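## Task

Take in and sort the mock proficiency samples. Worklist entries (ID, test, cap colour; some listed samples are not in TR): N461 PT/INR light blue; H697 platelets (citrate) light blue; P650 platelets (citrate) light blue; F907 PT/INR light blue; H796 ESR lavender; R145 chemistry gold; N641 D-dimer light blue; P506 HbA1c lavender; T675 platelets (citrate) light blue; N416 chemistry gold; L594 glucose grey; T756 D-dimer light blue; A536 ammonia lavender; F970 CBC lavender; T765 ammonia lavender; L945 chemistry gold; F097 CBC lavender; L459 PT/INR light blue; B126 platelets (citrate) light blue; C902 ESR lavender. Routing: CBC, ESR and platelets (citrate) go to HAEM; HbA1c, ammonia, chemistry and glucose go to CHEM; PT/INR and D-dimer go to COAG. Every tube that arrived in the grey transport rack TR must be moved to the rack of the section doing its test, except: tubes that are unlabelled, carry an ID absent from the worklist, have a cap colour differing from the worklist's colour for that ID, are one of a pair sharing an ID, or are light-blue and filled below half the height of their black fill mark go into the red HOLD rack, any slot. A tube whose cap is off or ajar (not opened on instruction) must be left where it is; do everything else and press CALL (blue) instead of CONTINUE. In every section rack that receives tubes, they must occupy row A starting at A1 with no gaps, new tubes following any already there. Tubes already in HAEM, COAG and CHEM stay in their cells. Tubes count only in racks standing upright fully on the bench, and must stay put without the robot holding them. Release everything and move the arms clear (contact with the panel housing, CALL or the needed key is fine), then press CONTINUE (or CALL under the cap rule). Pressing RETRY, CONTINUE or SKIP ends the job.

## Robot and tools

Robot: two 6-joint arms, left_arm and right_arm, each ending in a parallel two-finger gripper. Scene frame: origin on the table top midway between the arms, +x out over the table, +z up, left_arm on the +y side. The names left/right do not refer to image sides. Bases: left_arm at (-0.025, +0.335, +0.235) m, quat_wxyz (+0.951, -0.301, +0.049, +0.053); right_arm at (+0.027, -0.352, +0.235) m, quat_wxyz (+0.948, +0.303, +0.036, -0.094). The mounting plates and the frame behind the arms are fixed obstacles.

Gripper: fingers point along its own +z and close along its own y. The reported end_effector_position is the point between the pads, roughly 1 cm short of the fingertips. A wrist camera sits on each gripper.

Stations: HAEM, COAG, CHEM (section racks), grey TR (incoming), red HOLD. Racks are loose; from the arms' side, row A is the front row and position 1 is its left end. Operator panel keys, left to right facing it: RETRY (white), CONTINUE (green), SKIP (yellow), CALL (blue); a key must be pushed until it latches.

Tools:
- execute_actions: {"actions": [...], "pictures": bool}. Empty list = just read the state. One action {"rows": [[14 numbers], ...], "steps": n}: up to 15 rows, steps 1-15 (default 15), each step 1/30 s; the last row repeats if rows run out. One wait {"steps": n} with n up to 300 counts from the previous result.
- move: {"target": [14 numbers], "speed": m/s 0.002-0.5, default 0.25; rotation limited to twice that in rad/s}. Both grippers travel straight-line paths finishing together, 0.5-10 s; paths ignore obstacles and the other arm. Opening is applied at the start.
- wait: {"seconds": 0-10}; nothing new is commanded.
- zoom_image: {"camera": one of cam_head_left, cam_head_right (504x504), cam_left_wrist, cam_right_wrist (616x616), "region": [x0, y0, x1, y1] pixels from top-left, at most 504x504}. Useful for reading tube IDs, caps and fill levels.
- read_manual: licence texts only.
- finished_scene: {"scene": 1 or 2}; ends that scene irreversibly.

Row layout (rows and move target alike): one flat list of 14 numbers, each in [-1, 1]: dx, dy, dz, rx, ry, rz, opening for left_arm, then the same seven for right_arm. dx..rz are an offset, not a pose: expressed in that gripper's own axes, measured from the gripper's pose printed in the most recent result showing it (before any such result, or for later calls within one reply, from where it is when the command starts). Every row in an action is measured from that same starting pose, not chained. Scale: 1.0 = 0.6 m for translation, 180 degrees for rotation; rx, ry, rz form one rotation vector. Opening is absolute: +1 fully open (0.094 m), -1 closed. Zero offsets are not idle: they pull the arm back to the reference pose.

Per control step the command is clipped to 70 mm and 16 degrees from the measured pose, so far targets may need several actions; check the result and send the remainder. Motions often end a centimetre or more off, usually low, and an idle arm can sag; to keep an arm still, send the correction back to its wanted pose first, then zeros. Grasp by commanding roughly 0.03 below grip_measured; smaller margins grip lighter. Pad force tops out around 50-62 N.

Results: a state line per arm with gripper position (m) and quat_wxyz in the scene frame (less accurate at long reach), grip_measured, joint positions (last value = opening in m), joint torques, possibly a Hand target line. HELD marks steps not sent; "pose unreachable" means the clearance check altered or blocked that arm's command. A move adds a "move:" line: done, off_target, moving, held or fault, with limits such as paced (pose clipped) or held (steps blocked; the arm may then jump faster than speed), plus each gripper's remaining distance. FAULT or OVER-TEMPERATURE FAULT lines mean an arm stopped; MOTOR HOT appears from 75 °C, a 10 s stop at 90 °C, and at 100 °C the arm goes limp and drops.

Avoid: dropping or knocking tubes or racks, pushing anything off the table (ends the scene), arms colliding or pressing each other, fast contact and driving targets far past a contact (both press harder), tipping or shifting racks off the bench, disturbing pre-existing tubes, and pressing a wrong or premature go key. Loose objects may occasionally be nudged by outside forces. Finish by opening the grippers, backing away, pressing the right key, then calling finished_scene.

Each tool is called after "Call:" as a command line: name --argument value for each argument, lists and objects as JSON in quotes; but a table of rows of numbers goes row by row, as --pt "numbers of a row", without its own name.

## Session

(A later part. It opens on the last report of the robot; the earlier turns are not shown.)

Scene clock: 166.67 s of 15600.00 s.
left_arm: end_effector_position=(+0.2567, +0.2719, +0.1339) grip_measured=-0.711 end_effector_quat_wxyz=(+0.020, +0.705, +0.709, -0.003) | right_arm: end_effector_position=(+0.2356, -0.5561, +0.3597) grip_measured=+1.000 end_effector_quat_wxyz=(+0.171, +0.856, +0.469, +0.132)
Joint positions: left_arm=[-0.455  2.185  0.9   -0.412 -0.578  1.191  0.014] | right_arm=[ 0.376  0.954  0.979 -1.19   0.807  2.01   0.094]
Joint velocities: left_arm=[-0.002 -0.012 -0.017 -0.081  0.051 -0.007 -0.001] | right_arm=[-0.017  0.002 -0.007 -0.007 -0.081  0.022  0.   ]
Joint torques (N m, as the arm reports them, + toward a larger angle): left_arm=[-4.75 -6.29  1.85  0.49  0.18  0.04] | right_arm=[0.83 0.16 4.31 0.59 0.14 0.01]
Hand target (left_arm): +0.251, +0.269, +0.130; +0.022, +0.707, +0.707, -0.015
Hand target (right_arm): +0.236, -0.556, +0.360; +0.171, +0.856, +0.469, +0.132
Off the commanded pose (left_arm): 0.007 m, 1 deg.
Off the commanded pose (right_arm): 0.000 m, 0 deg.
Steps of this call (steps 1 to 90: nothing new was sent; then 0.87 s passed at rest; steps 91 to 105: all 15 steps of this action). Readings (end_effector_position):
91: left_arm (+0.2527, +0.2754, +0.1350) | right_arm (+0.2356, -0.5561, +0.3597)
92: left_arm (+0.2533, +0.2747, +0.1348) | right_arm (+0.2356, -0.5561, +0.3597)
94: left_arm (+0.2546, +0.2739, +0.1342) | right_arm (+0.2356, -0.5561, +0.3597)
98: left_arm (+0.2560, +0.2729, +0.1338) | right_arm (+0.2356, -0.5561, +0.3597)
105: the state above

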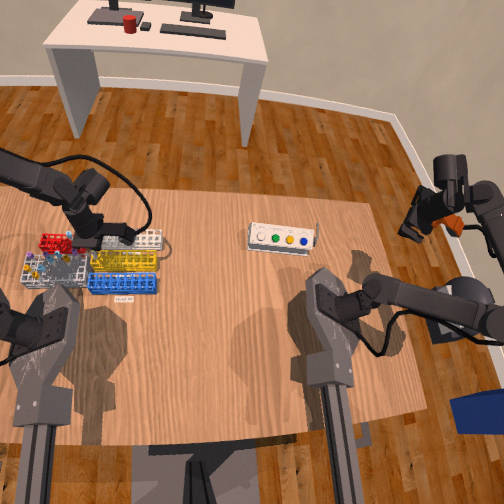

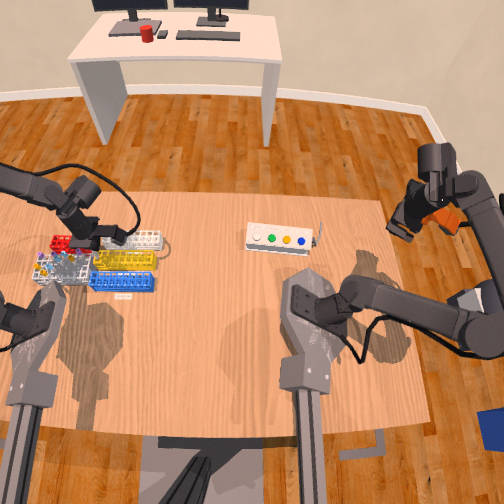

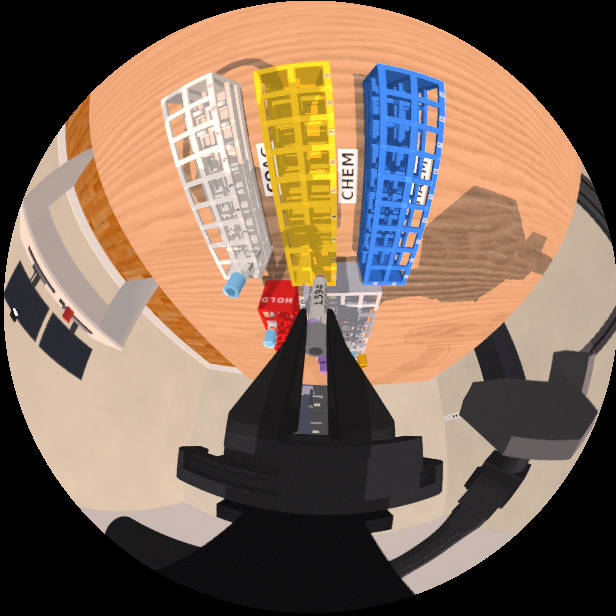

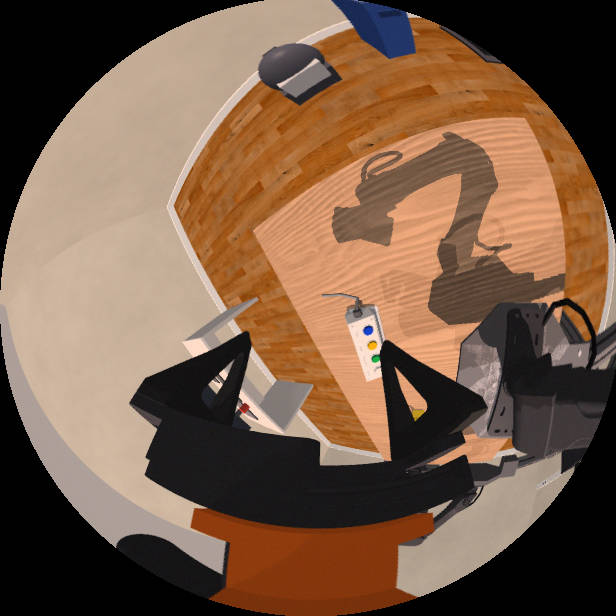

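Call:
execute_actions --actions '[{"rows":[[-0.008,-0.014,0.015,0.005,-0.006,0,-0.715,0,0,0,0,0,0,1],[-0.008,-0.014,0.02,0.005,-0.006,0,-0.715,0,0,0,0,0,0,1],[-0.008,-0.014,0.025,0.005,-0.006,0,-0.715,0,0,0,0,0,0,1],[-0.007,-0.014,0.03,0.005,-0.006,0,-0.715,0,0,0,0,0,0,1],[-0.007,-0.014,0.036,0.005,-0.006,0,-0.715,0,0,0,0,0,0,1],[-0.006,-0.015,0.042,0.005,-0.006,0,-0.715,0,0,0,0,0,0,1]]}]'

Call:
zoom_image --camera "cam_left_wrist" --region '[240, 200, 400, 360]'

Scene clock: 171.17 s of 15600.00 s.
left_arm: end_effector_position=(+0.2540, +0.2723, +0.1144) grip_measured=-0.711 end_effector_quat_wxyz=(+0.020, +0.701, +0.713, -0.006) | right_arm: end_effector_position=(+0.2356, -0.5561, +0.3597) grip_measured=+1.000 end_effector_quat_wxyz=(+0.171, +0.856, +0.469, +0.132)
Joint positions: left_arm=[-0.416  2.228  0.873 -0.318 -0.578  1.225  0.014] | right_arm=[ 0.376  0.954  0.979 -1.19   0.807  2.01   0.094]
Joint velocities: left_arm=[ 0.007 -0.012 -0.002  0.007 -0.022  0.051 -0.001] | right_arm=[-0.007 -0.017 -0.027 -0.007  0.037  0.051  0.   ]
Joint torques (N m, as the arm reports them, + toward a larger angle): left_arm=[-5.2  -5.29  1.68  0.48  0.1   0.06] | right_arm=[ 0.78  0.15  4.34  0.59  0.14 -0.04]
Hand target (left_arm): +0.248, +0.268, +0.109; +0.021, +0.705, +0.709, -0.015
Hand target (right_arm): +0.236, -0.556, +0.360; +0.171, +0.856, +0.469, +0.132
Off the commanded pose (left_arm): 0.009 m, 1 deg.
Off the commanded pose (right_arm): 0.000 m, 0 deg.
Steps of this call (steps 1 to 90: nothing new was sent; then 1.00 s passed at rest; steps 91 to 105: all 15 steps of this action). Readings (end_effector_position):
91: left_arm (+0.2571, +0.2715, +0.1337) | right_arm (+0.2356, -0.5561, +0.3597)
92: left_arm (+0.2573, +0.2713, +0.1333) | right_arm (+0.2356, -0.5561, +0.3597)
94: left_arm (+0.2571, +0.2714, +0.1307) | right_arm (+0.2356, -0.5561, +0.3597)
98: left_arm (+0.2540, +0.2728, +0.1190) | right_arm (+0.2356, -0.5561, +0.3597)
105: the state above

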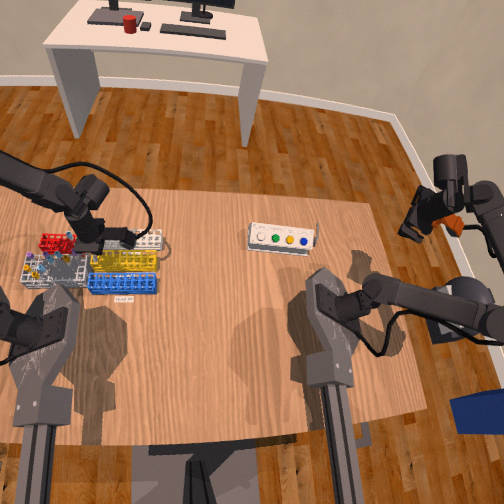

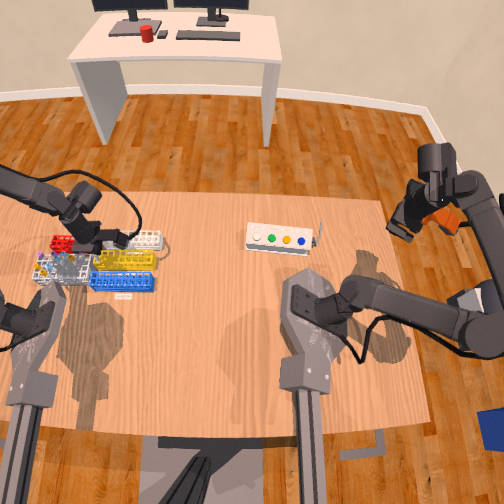

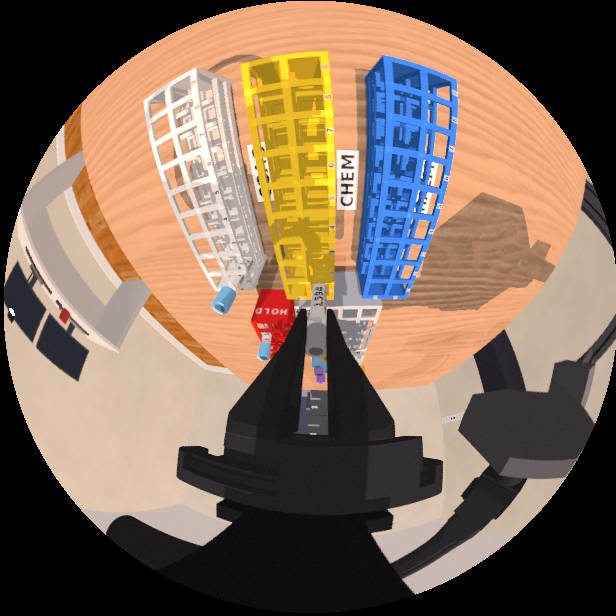

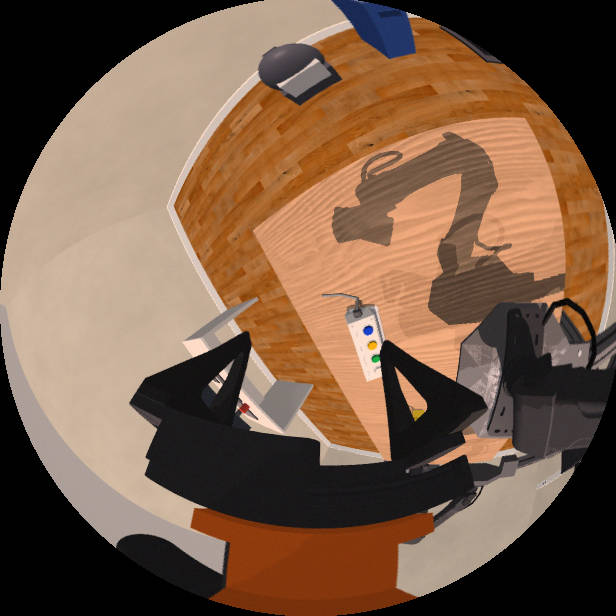

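Region (240, 200, 400, 360) of cam_left_wrist's 616x616 image, scaled by 3.150, with more detail than that image has.

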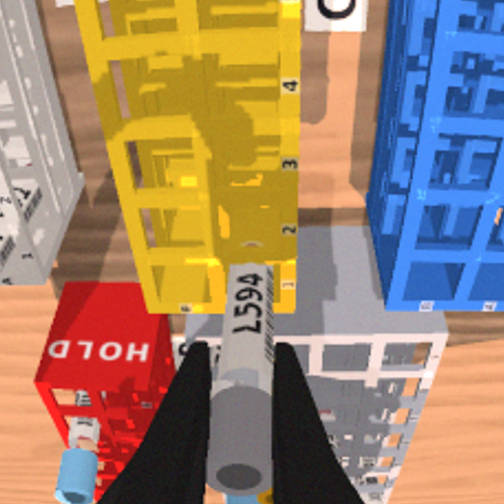

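Call:
execute_actions --actions '[{"rows":[[-0.006,-0.01,0.02,0.004,-0.004,0.004,-0.715,0,0,0,0,0,0,1],[-0.006,-0.01,0.03,0.004,-0.004,0.004,-0.715,0,0,0,0,0,0,1],[-0.005,-0.01,0.04,0.004,-0.004,0.004,-0.715,0,0,0,0,0,0,1],[-0.005,-0.011,0.05,0.004,-0.004,0.004,-0.715,0,0,0,0,0,0,1],[-0.004,-0.011,0.058,0.004,-0.004,0.004,-0.715,0,0,0,0,0,0,1]]}]' --pictures false

Call:
execute_actions --actions '[{"rows":[[0,0,0,0,0,0,-0.42,0,0,0,0,0,0,1],[0,0,0,0,0,0,-0.42,0,0,0,0,0,0,1],[0,0,0,0,0,0,-0.42,0,0,0,0,0,0,1],[0,0,-0.02,0,0,0,-0.42,0,0,0,0,0,0,1],[0,0,-0.04,0,0,0,-0.42,0,0,0,0,0,0,1],[0,0,-0.07,0,0,0,-0.42,0,0,0,0,0,0,1]]}]' --pictures false

Call:
execute_actions --actions '[{"rows":[[0.02,0.01,-0.02,0,0,0,-0.42,0,0,0,0,0,0,1],[0.04,0.02,-0.03,0,0,0,-0.42,0,0,0,0,0,0,1],[0.06,0.03,-0.04,0,0,0,-0.42,0,0,0,0,0,0,1],[0.08,0.03,-0.05,0,0,0,-0.42,0,0,0,0,0,0,1],[0.1,0.03,-0.05,0,0,0,-0.42,0,0,0,0,0,0,1]]}]' --pictures false

Scene clock: 180.97 s of 15600.00 s.
left_arm: end_effector_position=(+0.2532, +0.2723, +0.0847) grip_measured=-0.713 end_effector_quat_wxyz=(+0.019, +0.700, +0.713, -0.009) | right_arm: end_effector_position=(+0.2356, -0.5561, +0.3597) grip_measured=+1.000 end_effector_quat_wxyz=(+0.171, +0.856, +0.469, +0.132)
Joint positions: left_arm=[-0.354  2.311  0.861 -0.188 -0.578  1.295  0.013] | right_arm=[ 0.376  0.954  0.979 -1.19   0.807  2.01   0.094]
Joint velocities: left_arm=[-0.012 -0.002  0.007  0.051 -0.051  0.007 -0.001] | right_arm=[ 0.007  0.007 -0.012 -0.081 -0.037  0.007  0.   ]
Joint torques (N m, as the arm reports them, + toward a larger angle): left_arm=[-5.34 -5.54  1.22  0.41  0.03  0.08] | right_arm=[ 0.73  0.12  4.26  0.58  0.14 -0.03]
Hand target (left_arm): +0.248, +0.269, +0.080; +0.020, +0.705, +0.709, -0.015
Hand target (right_arm): +0.236, -0.556, +0.360; +0.171, +0.856, +0.469, +0.132
Off the commanded pose (left_arm): 0.008 m, 1 deg.
Off the commanded pose (right_arm): 0.000 m, 0 deg.
Steps of this call (steps 1 to 90: nothing new was sent; then 6.30 s passed at rest; steps 91 to 105: all 15 steps of this action). Readings (end_effector_position):
91: left_arm (+0.2559, +0.2717, +0.1142) | right_arm (+0.2356, -0.5561, +0.3597)
92: left_arm (+0.2566, +0.2716, +0.1130) | right_arm (+0.2356, -0.5561, +0.3597)
94: left_arm (+0.2576, +0.2715, +0.1064) | right_arm (+0.2356, -0.5561, +0.3597)
98: left_arm (+0.2534, +0.2732, +0.0891) | right_arm (+0.2356, -0.5561, +0.3597)
105: the state above

Scene clock: 181.47 s of 15600.00 s.
left_arm: end_effector_position=(+0.2530, +0.2751, +0.1209) grip_measured=-0.422 end_effector_quat_wxyz=(+0.023, +0.700, +0.714, -0.004) | right_arm: end_effector_position=(+0.2356, -0.5561, +0.3597) grip_measured=+1.000 end_effector_quat_wxyz=(+0.171, +0.856, +0.469, +0.132)
Joint positions: left_arm=[-0.423  2.198  0.861 -0.333 -0.578  1.219  0.027] | right_arm=[ 0.376  0.954  0.979 -1.19   0.807  2.01   0.094]
Joint velocities: left_arm=[ 0.012 -0.012 -0.007 -0.125  0.051 -0.095  0.   ] | right_arm=[ 0.002 -0.012 -0.012 -0.037 -0.007  0.081  0.   ]
Joint torques (N m, as the arm reports them, + toward a larger angle): left_arm=[-5.94 -7.23  4.12  0.18  0.06 -0.1 ] | right_arm=[ 0.87  0.25  4.23  0.57  0.14 -0.01]
Hand target (left_arm): +0.253, +0.274, +0.127; +0.020, +0.701, +0.713, -0.009
Hand target (right_arm): +0.236, -0.556, +0.360; +0.171, +0.856, +0.469, +0.132
Off the commanded pose (left_arm): 0.006 m, 1 deg.
Off the commanded pose (right_arm): 0.000 m, 0 deg.
Steps of this call (steps 1 to 15: all 15 steps of this action). Readings (end_effector_position):
1: left_arm (+0.2533, +0.2723, +0.0847) | right_arm (+0.2356, -0.5561, +0.3597)
2: left_arm (+0.2533, +0.2723, +0.0847) | right_arm (+0.2356, -0.5561, +0.3597)
4: left_arm (+0.2530, +0.2726, +0.0850) | right_arm (+0.2356, -0.5561, +0.3597)
8: left_arm (+0.2548, +0.2746, +0.1057) | right_arm (+0.2356, -0.5561, +0.3597)
15: the state above

Scene clock: 181.97 s of 15600.00 s.
left_arm: end_effector_position=(+0.2735, +0.3391, +0.1452) grip_measured=-0.422 end_effector_quat_wxyz=(+0.024, +0.687, +0.726, +0.004) | right_arm: end_effector_position=(+0.2356, -0.5561, +0.3597) grip_measured=+1.000 end_effector_quat_wxyz=(+0.171, +0.856, +0.469, +0.132)
Joint positions: left_arm=[-0.286  1.993  0.873 -0.447 -0.597  1.355  0.027] | right_arm=[ 0.376  0.954  0.979 -1.19   0.807  2.01   0.094]
Joint velocities: left_arm=[ 0.007  0.002 -0.007 -0.051 -0.007  0.037  0.   ] | right_arm=[-0.012  0.002  0.012  0.022  0.022  0.007  0.   ]
Joint torques (N m, as the arm reports them, + toward a larger angle): left_arm=[-5.38 -6.45  3.71  0.13  0.09  0.04] | right_arm=[ 0.82  0.16  4.19  0.59  0.15 -0.01]
Hand target (left_arm): +0.271, +0.337, +0.149; +0.022, +0.700, +0.714, -0.003
Hand target (right_arm): +0.236, -0.556, +0.360; +0.171, +0.856, +0.469, +0.132
Off the commanded pose (left_arm): 0.006 m, 2 deg.
Off the commanded pose (right_arm): 0.000 m, 0 deg.
Steps of this call (steps 1 to 15: all 15 steps of this action). Readings (end_effector_position):
1: left_arm (+0.2526, +0.2761, +0.1216) | right_arm (+0.2356, -0.5561, +0.3597)
2: left_arm (+0.2524, +0.2789, +0.1231) | right_arm (+0.2356, -0.5561, +0.3597)
4: left_arm (+0.2564, +0.2922, +0.1293) | right_arm (+0.2356, -0.5561, +0.3597)
8: left_arm (+0.2739, +0.3310, +0.1427) | right_arm (+0.2356, -0.5561, +0.3597)
15: the state above

Call:
move --target '[0.007,-0.032,0.074,0.009,-0.005,0.017,-0.42,0,0,0,0,0,0,1]' --speed 0.1

Call:
zoom_image --camera "cam_left_wrist" --region '[240, 220, 400, 380]'

Scene clock: 187.97 s of 15600.00 s.
left_arm: end_effector_position=(+0.2629, +0.3475, +0.1056) grip_measured=-0.422 end_effector_quat_wxyz=(+0.019, +0.701, +0.713, +0.002) | right_arm: end_effector_position=(+0.2356, -0.5561, +0.3597) grip_measured=+1.000 end_effector_quat_wxyz=(+0.171, +0.856, +0.469, +0.132)
Joint positions: left_arm=[-0.187  2.057  0.795 -0.249 -0.597  1.507  0.027] | right_arm=[ 0.376  0.954  0.979 -1.19   0.807  2.01   0.094]
Joint velocities: left_arm=[-0.012  0.002  0.002  0.022  0.037  0.007  0.   ] | right_arm=[ 0.002 -0.012  0.007 -0.037 -0.007 -0.007  0.   ]
Joint torques (N m, as the arm reports them, + toward a larger angle): left_arm=[-4.8  -4.93  1.31  0.46  0.17  0.04] | right_arm=[ 0.69  0.08  4.29  0.59  0.14 -0.01]
Hand target (left_arm): +0.255, +0.342, +0.100; +0.019, +0.707, +0.707, -0.011
Hand target (right_arm): +0.236, -0.556, +0.360; +0.171, +0.856, +0.469, +0.132
Off the commanded pose (left_arm): 0.011 m, 2 deg.
Off the commanded pose (right_arm): 0.000 m, 0 deg.
After step 90, 1.93 s passed at rest.
move: off_target (left_arm)

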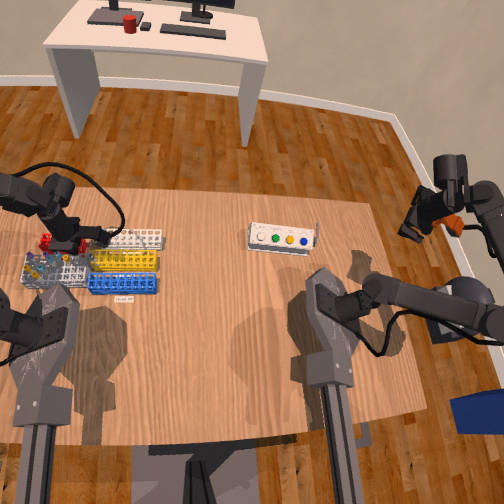

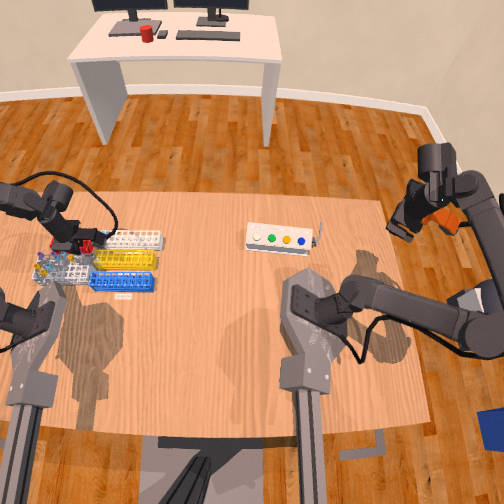

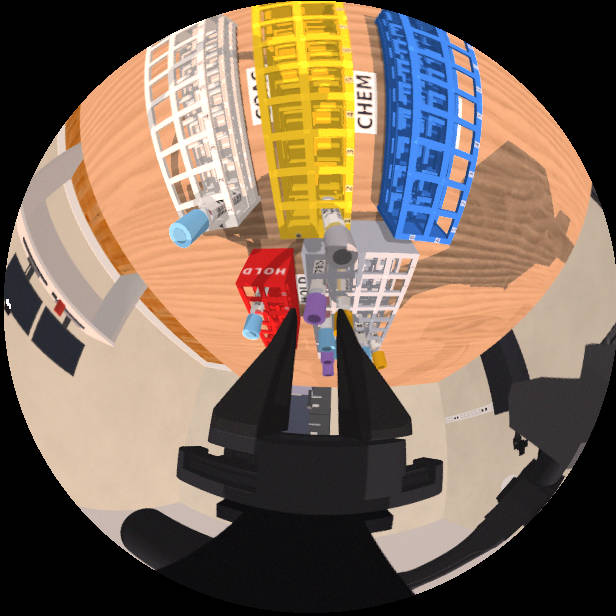

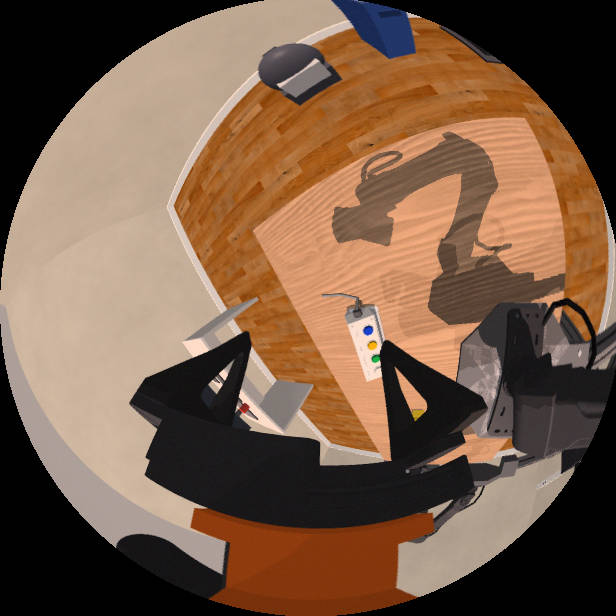

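Region (240, 220, 400, 380) of cam_left_wrist's 616x616 image, scaled by 3.150, with more detail than that image has.

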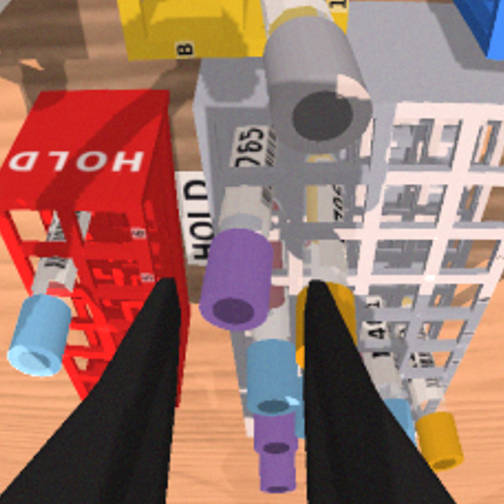

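Call:
execute_actions --actions '[{"rows":[[-0.008,-0.013,0.02,0.006,-0.006,0.005,-0.42,0,0,0,0,0,0,1],[-0.007,-0.013,0.03,0.006,-0.006,0.005,-0.42,0,0,0,0,0,0,1],[-0.006,-0.014,0.04,0.006,-0.006,0.005,-0.42,0,0,0,0,0,0,1],[-0.006,-0.014,0.05,0.006,-0.006,0.005,-0.42,0,0,0,0,0,0,1]]}]' --pictures false

Call:
execute_actions --actions '[{"rows":[[0,0,0,0,0,0,-0.695,0,0,0,0,0,0,1]],"steps":8}]' --pictures false

Call:
move --target '[-0.008,0.008,-0.18,0.002,-0.004,0.005,-0.695,0,0,0,0,0,0,1]' --speed 0.15

Call:
move --target '[-0.165,0,0,-0.004,-0.006,0,-0.695,0,0,0,0,0,0,1]'

Scene clock: 195.80 s of 15600.00 s.
left_arm: end_effector_position=(+0.2611, +0.3504, +0.0804) grip_measured=-0.422 end_effector_quat_wxyz=(+0.015, +0.701, +0.713, -0.000) | right_arm: end_effector_position=(+0.2356, -0.5561, +0.3597) grip_measured=+1.000 end_effector_quat_wxyz=(+0.171, +0.856, +0.469, +0.132)
Joint positions: left_arm=[-0.128  2.129  0.786 -0.14  -0.596  1.571  0.027] | right_arm=[ 0.376  0.954  0.979 -1.19   0.807  2.01   0.094]
Joint velocities: left_arm=[ 0.012 -0.017 -0.007  0.037 -0.051  0.007  0.   ] | right_arm=[-0.022 -0.002  0.012 -0.007 -0.037 -0.007  0.   ]
Joint torques (N m, as the arm reports them, + toward a larger angle): left_arm=[-4.97 -5.15  0.85  0.45  0.19  0.09] | right_arm=[ 0.71  0.15  4.24  0.55  0.12 -0.03]
Hand target (left_arm): +0.255, +0.343, +0.076; +0.019, +0.707, +0.707, -0.011
Hand target (right_arm): +0.236, -0.556, +0.360; +0.171, +0.856, +0.469, +0.132
Off the commanded pose (left_arm): 0.011 m, 2 deg.
Off the commanded pose (right_arm): 0.000 m, 0 deg.
Steps of this call (steps 1 to 90: nothing new was sent; then 4.33 s passed at rest; steps 91 to 105: all 15 steps of this action). Readings (end_effector_position):
91: left_arm (+0.2636, +0.3476, +0.1053) | right_arm (+0.2356, -0.5561, +0.3597)
92: left_arm (+0.2643, +0.3479, +0.1039) | right_arm (+0.2356, -0.5561, +0.3597)
94: left_arm (+0.2650, +0.3493, +0.0970) | right_arm (+0.2356, -0.5561, +0.3597)
98: left_arm (+0.2595, +0.3510, +0.0824) | right_arm (+0.2356, -0.5561, +0.3597)
105: the state above

Scene clock: 196.07 s of 15600.00 s.
left_arm: end_effector_position=(+0.2611, +0.3504, +0.0804) grip_measured=-0.685 end_effector_quat_wxyz=(+0.015, +0.701, +0.713, -0.000) | right_arm: end_effector_position=(+0.2356, -0.5561, +0.3597) grip_measured=+1.000 end_effector_quat_wxyz=(+0.171, +0.856, +0.469, +0.132)
Joint positions: left_arm=[-0.128  2.129  0.786 -0.14  -0.596  1.571  0.015] | right_arm=[ 0.376  0.954  0.979 -1.19   0.807  2.01   0.094]
Joint velocities: left_arm=[ 0.002 -0.007  0.007  0.007 -0.051  0.051 -0.   ] | right_arm=[-0.002 -0.002  0.007  0.007  0.037 -0.066  0.   ]
Joint torques (N m, as the arm reports them, + toward a larger angle): left_arm=[-5.02 -6.42  1.83  0.29 -0.01 -0.04] | right_arm=[ 0.78  0.18  4.3   0.57  0.12 -0.01]
Hand target (left_arm): +0.261, +0.350, +0.080; +0.015, +0.701, +0.713, -0.000
Hand target (right_arm): +0.236, -0.556, +0.360; +0.171, +0.856, +0.469, +0.132
Off the commanded pose (left_arm): 0.000 m, 0 deg.
Off the commanded pose (right_arm): 0.000 m, 0 deg.
Steps of this call (steps 1 to 8: all 8 steps of this action). Readings (end_effector_position):
1: left_arm (+0.2611, +0.3504, +0.0804) | right_arm (+0.2356, -0.5561, +0.3597)
2: left_arm (+0.2611, +0.3504, +0.0804) | right_arm (+0.2356, -0.5561, +0.3597)
4: left_arm (+0.2611, +0.3504, +0.0804) | right_arm (+0.2356, -0.5561, +0.3597)
8: the state above

Scene clock: 197.73 s of 15600.00 s.
left_arm: end_effector_position=(+0.2599, +0.3508, +0.1800) grip_measured=-0.685 end_effector_quat_wxyz=(+0.007, +0.707, +0.707, -0.006) | right_arm: end_effector_position=(+0.2356, -0.5561, +0.3597) grip_measured=+1.000 end_effector_quat_wxyz=(+0.171, +0.856, +0.469, +0.132)
Joint positions: left_arm=[-0.333  1.888  0.905 -0.663 -0.597  1.326  0.015] | right_arm=[ 0.376  0.954  0.979 -1.19   0.807  2.01   0.094]
Joint velocities: left_arm=[ 0.002  0.002 -0.002 -0.007 -0.007  0.066  0.001] | right_arm=[ 0.012 -0.007  0.007 -0.022 -0.007  0.022  0.   ]
Joint torques (N m, as the arm reports them, + toward a larger angle): left_arm=[-5.98 -6.7   4.99  0.05  0.08 -0.03] | right_arm=[ 0.79  0.1   4.32  0.6   0.12 -0.01]
Hand target (left_arm): +0.265, +0.348, +0.189; +0.019, +0.707, +0.707, -0.007
Hand target (right_arm): +0.236, -0.556, +0.360; +0.171, +0.856, +0.469, +0.132
Off the commanded pose (left_arm): 0.010 m, 1 deg.
Off the commanded pose (right_arm): 0.000 m, 0 deg.
move: done

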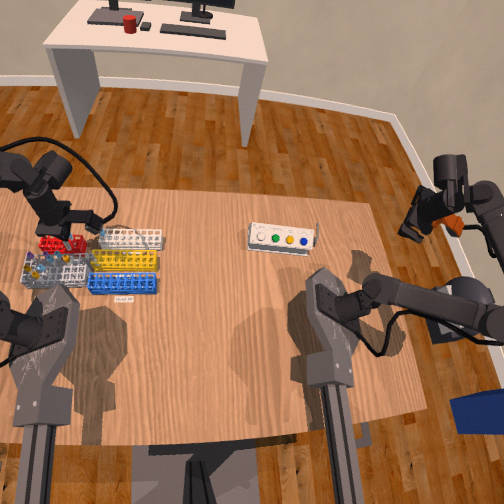

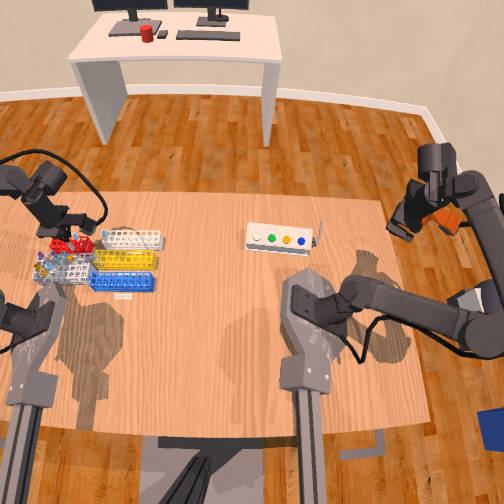

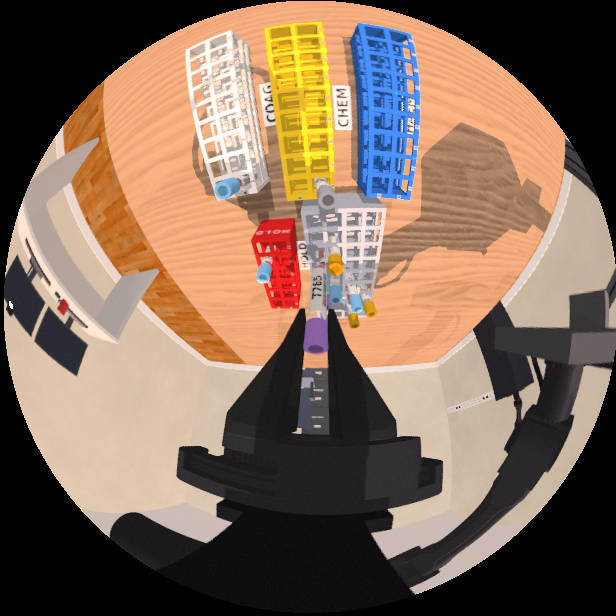

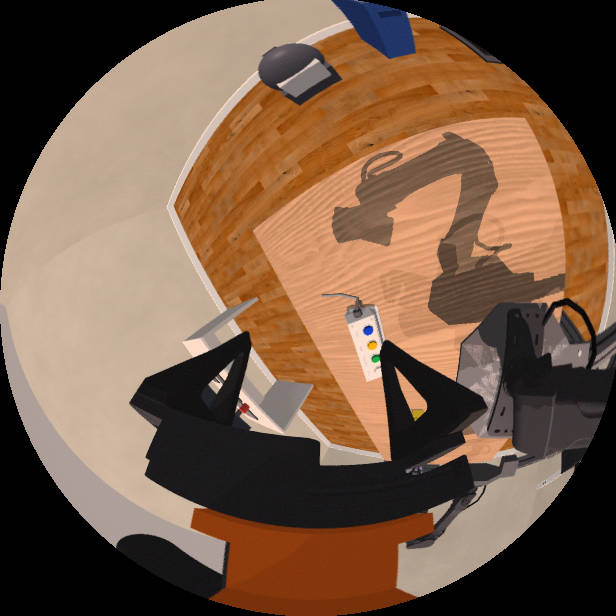

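Scene clock: 198.73 s of 15600.00 s.
left_arm: end_effector_position=(+0.2549, +0.2587, +0.1815) grip_measured=-0.685 end_effector_quat_wxyz=(+0.014, +0.709, +0.706, -0.002) | right_arm: end_effector_position=(+0.2356, -0.5561, +0.3597) grip_measured=+1.000 end_effector_quat_wxyz=(+0.171, +0.856, +0.469, +0.132)
Joint positions: left_arm=[-0.583  2.132  0.996 -0.655 -0.562  1.045  0.015] | right_arm=[ 0.376  0.954  0.979 -1.19   0.807  2.01   0.094]
Joint velocities: left_arm=[ 0.007 -0.002  0.007  0.007 -0.037 -0.022  0.   ] | right_arm=[-0.012 -0.007 -0.007 -0.051  0.081  0.022  0.   ]
Joint torques (N m, as the arm reports them, + toward a larger angle): left_arm=[-5.63 -5.17  5.28  0.36  0.14 -0.03] | right_arm=[0.84 0.14 4.3  0.59 0.16 0.03]
Hand target (left_arm): +0.258, +0.251, +0.182; +0.020, +0.707, +0.707, -0.009
Hand target (right_arm): +0.236, -0.556, +0.360; +0.171, +0.856, +0.469, +0.132
Off the commanded pose (left_arm): 0.009 m, 1 deg.
Off the commanded pose (right_arm): 0.000 m, 0 deg.
move: done

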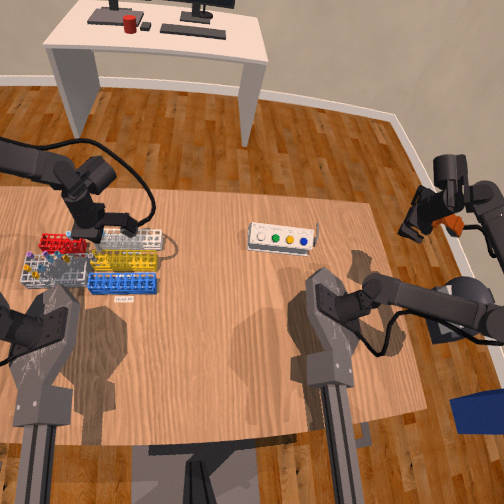

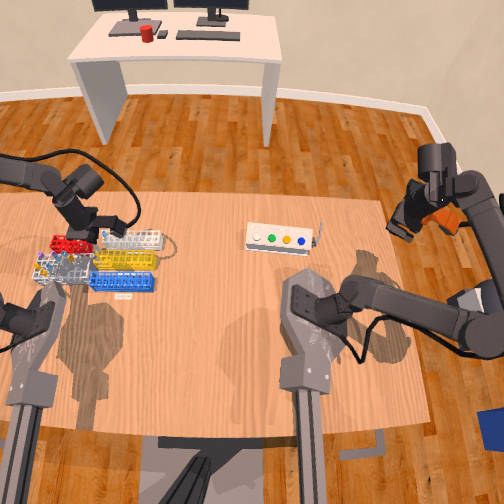

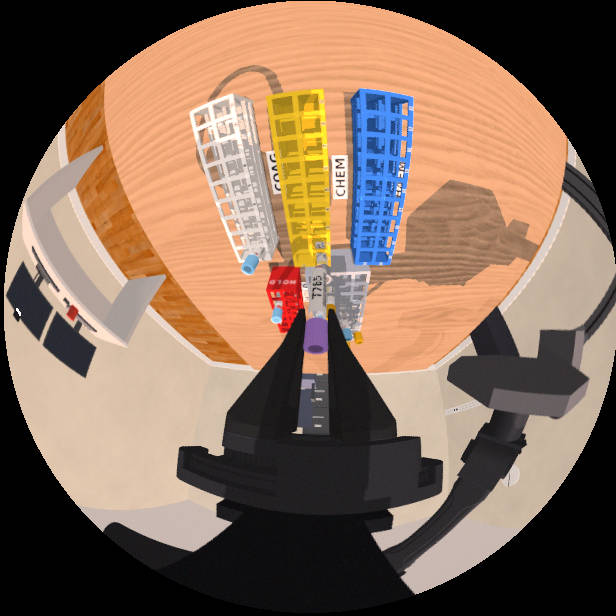

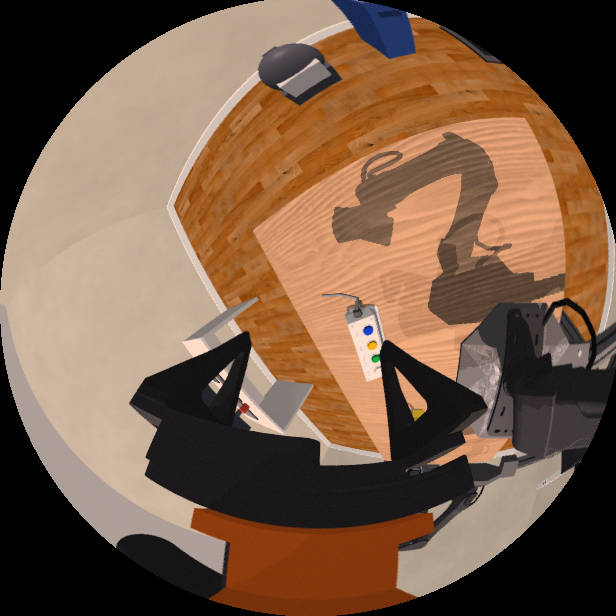

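Call:
move --target '[0.004,-0.015,0.09,0.002,-0.004,0,-0.695,0,0,0,0,0,0,1]' --speed 0.1

Call:
zoom_image --camera "cam_left_wrist" --region '[240, 200, 400, 360]'

Scene clock: 205.13 s of 15600.00 s.
left_arm: end_effector_position=(+0.2524, +0.2611, +0.1334) grip_measured=-0.685 end_effector_quat_wxyz=(+0.021, +0.704, +0.710, -0.006) | right_arm: end_effector_position=(+0.2356, -0.5561, +0.3597) grip_measured=+1.000 end_effector_quat_wxyz=(+0.171, +0.856, +0.469, +0.132)
Joint positions: left_arm=[-0.484  2.209  0.902 -0.409 -0.568  1.155  0.015] | right_arm=[ 0.376  0.954  0.979 -1.19   0.807  2.01   0.094]
Joint velocities: left_arm=[-0.017 -0.002 -0.002  0.037 -0.007 -0.007 -0.001] | right_arm=[ 0.007  0.002 -0.017 -0.051 -0.081  0.051  0.   ]
Joint torques (N m, as the arm reports them, + toward a larger angle): left_arm=[-4.71 -5.29  1.9   0.47 -0.04  0.05] | right_arm=[0.79 0.08 4.28 0.61 0.15 0.01]
Hand target (left_arm): +0.246, +0.261, +0.127; +0.015, +0.708, +0.706, -0.009
Hand target (right_arm): +0.236, -0.556, +0.360; +0.171, +0.856, +0.469, +0.132
Off the commanded pose (left_arm): 0.008 m, 1 deg.
Off the commanded pose (right_arm): 0.000 m, 0 deg.
After step 90, 2.27 s passed at rest.
move: done

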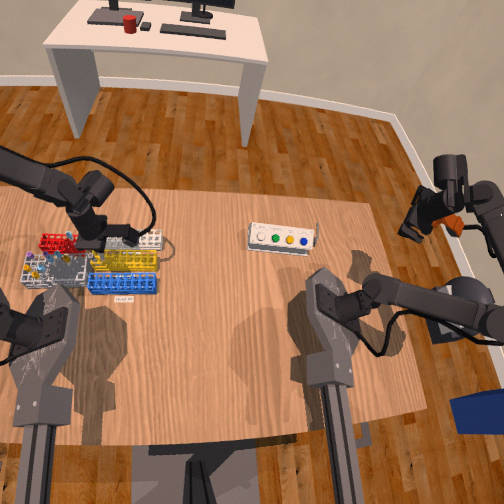

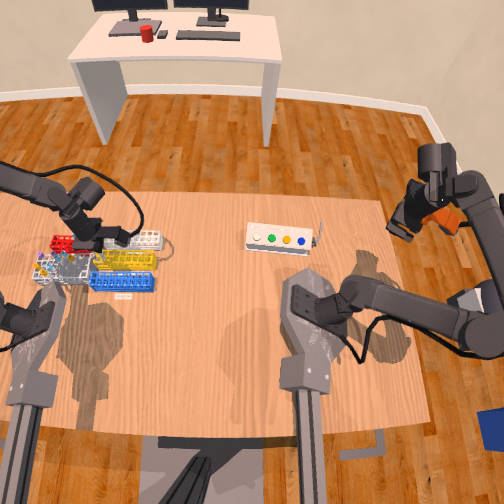

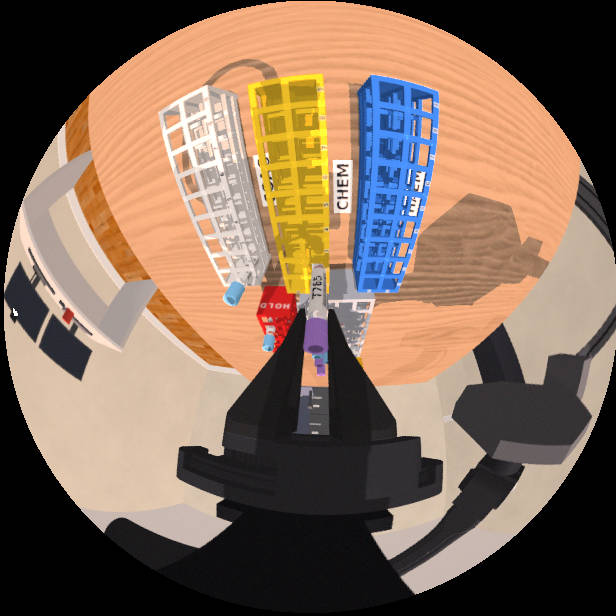

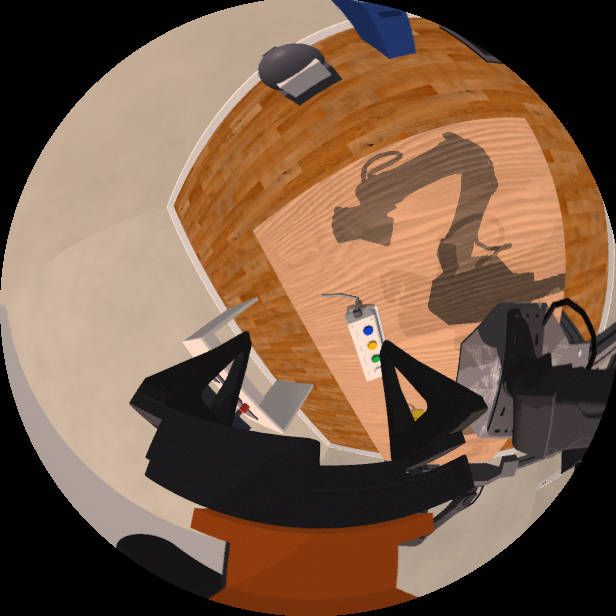

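Region (240, 200, 400, 360) of cam_left_wrist's 616x616 image, scaled by 3.150, with more detail than that image has.

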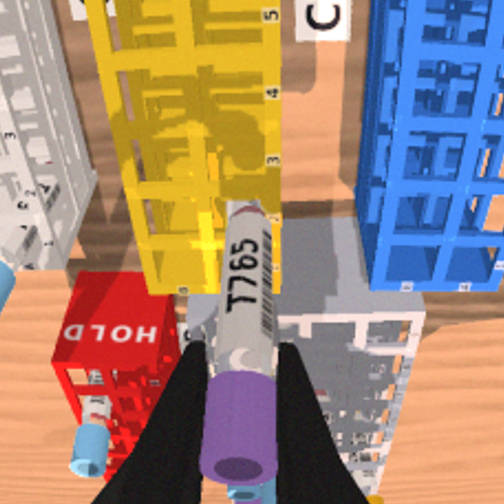

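Small shift of +4 mm y and +3 mm x while descending.

Call:
execute_actions --actions '[{"rows":[[0.007,-0.005,0.012,0.003,0.002,0.004,-0.695,0,0,0,0,0,0,1],[0.007,-0.005,0.016,0.003,0.002,0.004,-0.695,0,0,0,0,0,0,1],[0.007,-0.005,0.02,0.003,0.002,0.004,-0.695,0,0,0,0,0,0,1],[0.007,-0.005,0.026,0.003,0.002,0.004,-0.695,0,0,0,0,0,0,1],[0.007,-0.005,0.034,0.003,0.002,0.004,-0.695,0,0,0,0,0,0,1],[0.008,-0.006,0.042,0.003,0.002,0.004,-0.695,0,0,0,0,0,0,1]]}]'

Call:
zoom_image --camera "cam_left_wrist" --region '[240, 200, 400, 360]'

Scene clock: 212.30 s of 15600.00 s.
left_arm: end_effector_position=(+0.2540, +0.2668, +0.1139) grip_measured=-0.685 end_effector_quat_wxyz=(+0.018, +0.704, +0.710, -0.006) | right_arm: end_effector_position=(+0.2356, -0.5561, +0.3597) grip_measured=+1.000 end_effector_quat_wxyz=(+0.171, +0.856, +0.469, +0.132)
Joint positions: left_arm=[-0.43   2.249  0.888 -0.327 -0.577  1.214  0.015] | right_arm=[ 0.376  0.954  0.979 -1.19   0.807  2.01   0.094]
Joint velocities: left_arm=[ 0.007  0.012  0.007  0.095 -0.007  0.022 -0.   ] | right_arm=[ 0.012 -0.002 -0.017  0.007  0.007 -0.022  0.   ]
Joint torques (N m, as the arm reports them, + toward a larger angle): left_arm=[-5.08 -5.46  1.56  0.43 -0.03  0.02] | right_arm=[ 0.86  0.16  4.3   0.6   0.14 -0.02]
Hand target (left_arm): +0.249, +0.265, +0.108; +0.015, +0.709, +0.705, -0.007
Hand target (right_arm): +0.236, -0.556, +0.360; +0.171, +0.856, +0.469, +0.132
Off the commanded pose (left_arm): 0.008 m, 1 deg.
Off the commanded pose (right_arm): 0.000 m, 0 deg.
Steps of this call (steps 1 to 90: nothing new was sent; then 3.67 s passed at rest; steps 91 to 105: all 15 steps of this action). Readings (end_effector_position):
91: left_arm (+0.2529, +0.2612, +0.1331) | right_arm (+0.2356, -0.5561, +0.3597)
92: left_arm (+0.2534, +0.2617, +0.1327) | right_arm (+0.2356, -0.5561, +0.3597)
94: left_arm (+0.2552, +0.2637, +0.1309) | right_arm (+0.2356, -0.5561, +0.3597)
98: left_arm (+0.2579, +0.2665, +0.1205) | right_arm (+0.2356, -0.5561, +0.3597)
105: the state above

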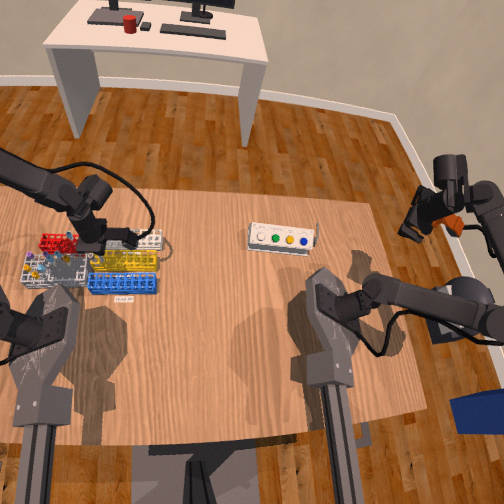

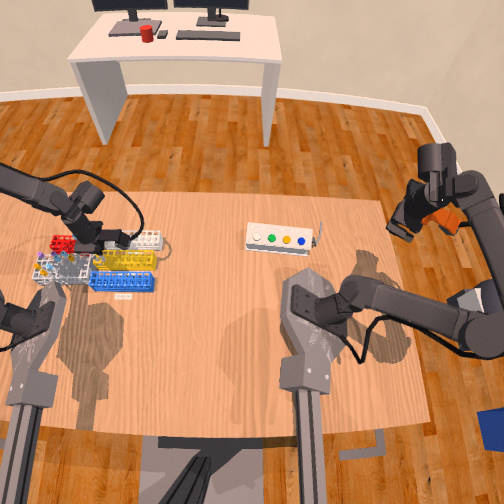

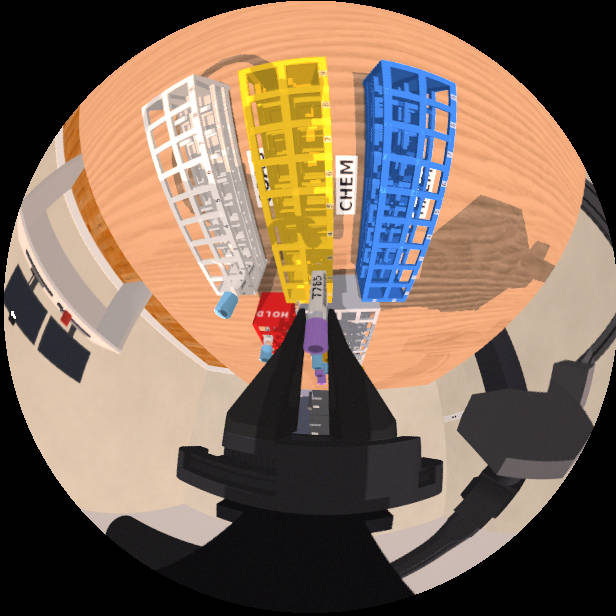

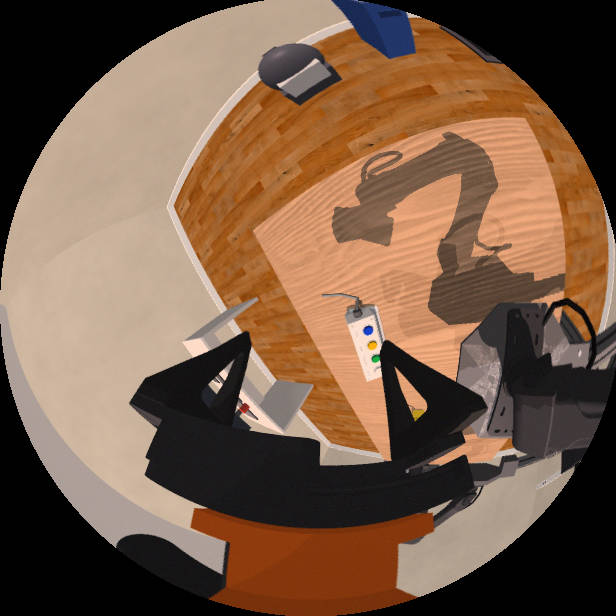

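Region (240, 200, 400, 360) of cam_left_wrist's 616x616 image, scaled by 3.150, with more detail than that image has.

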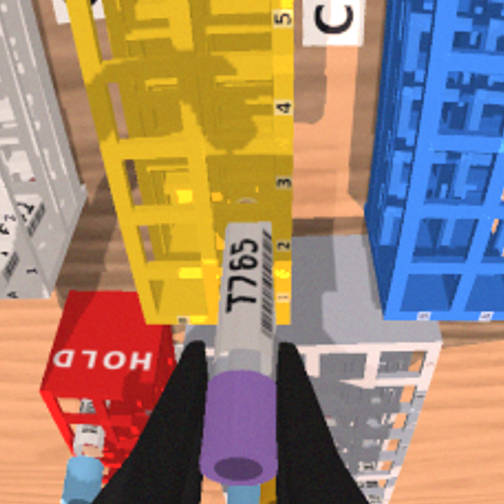

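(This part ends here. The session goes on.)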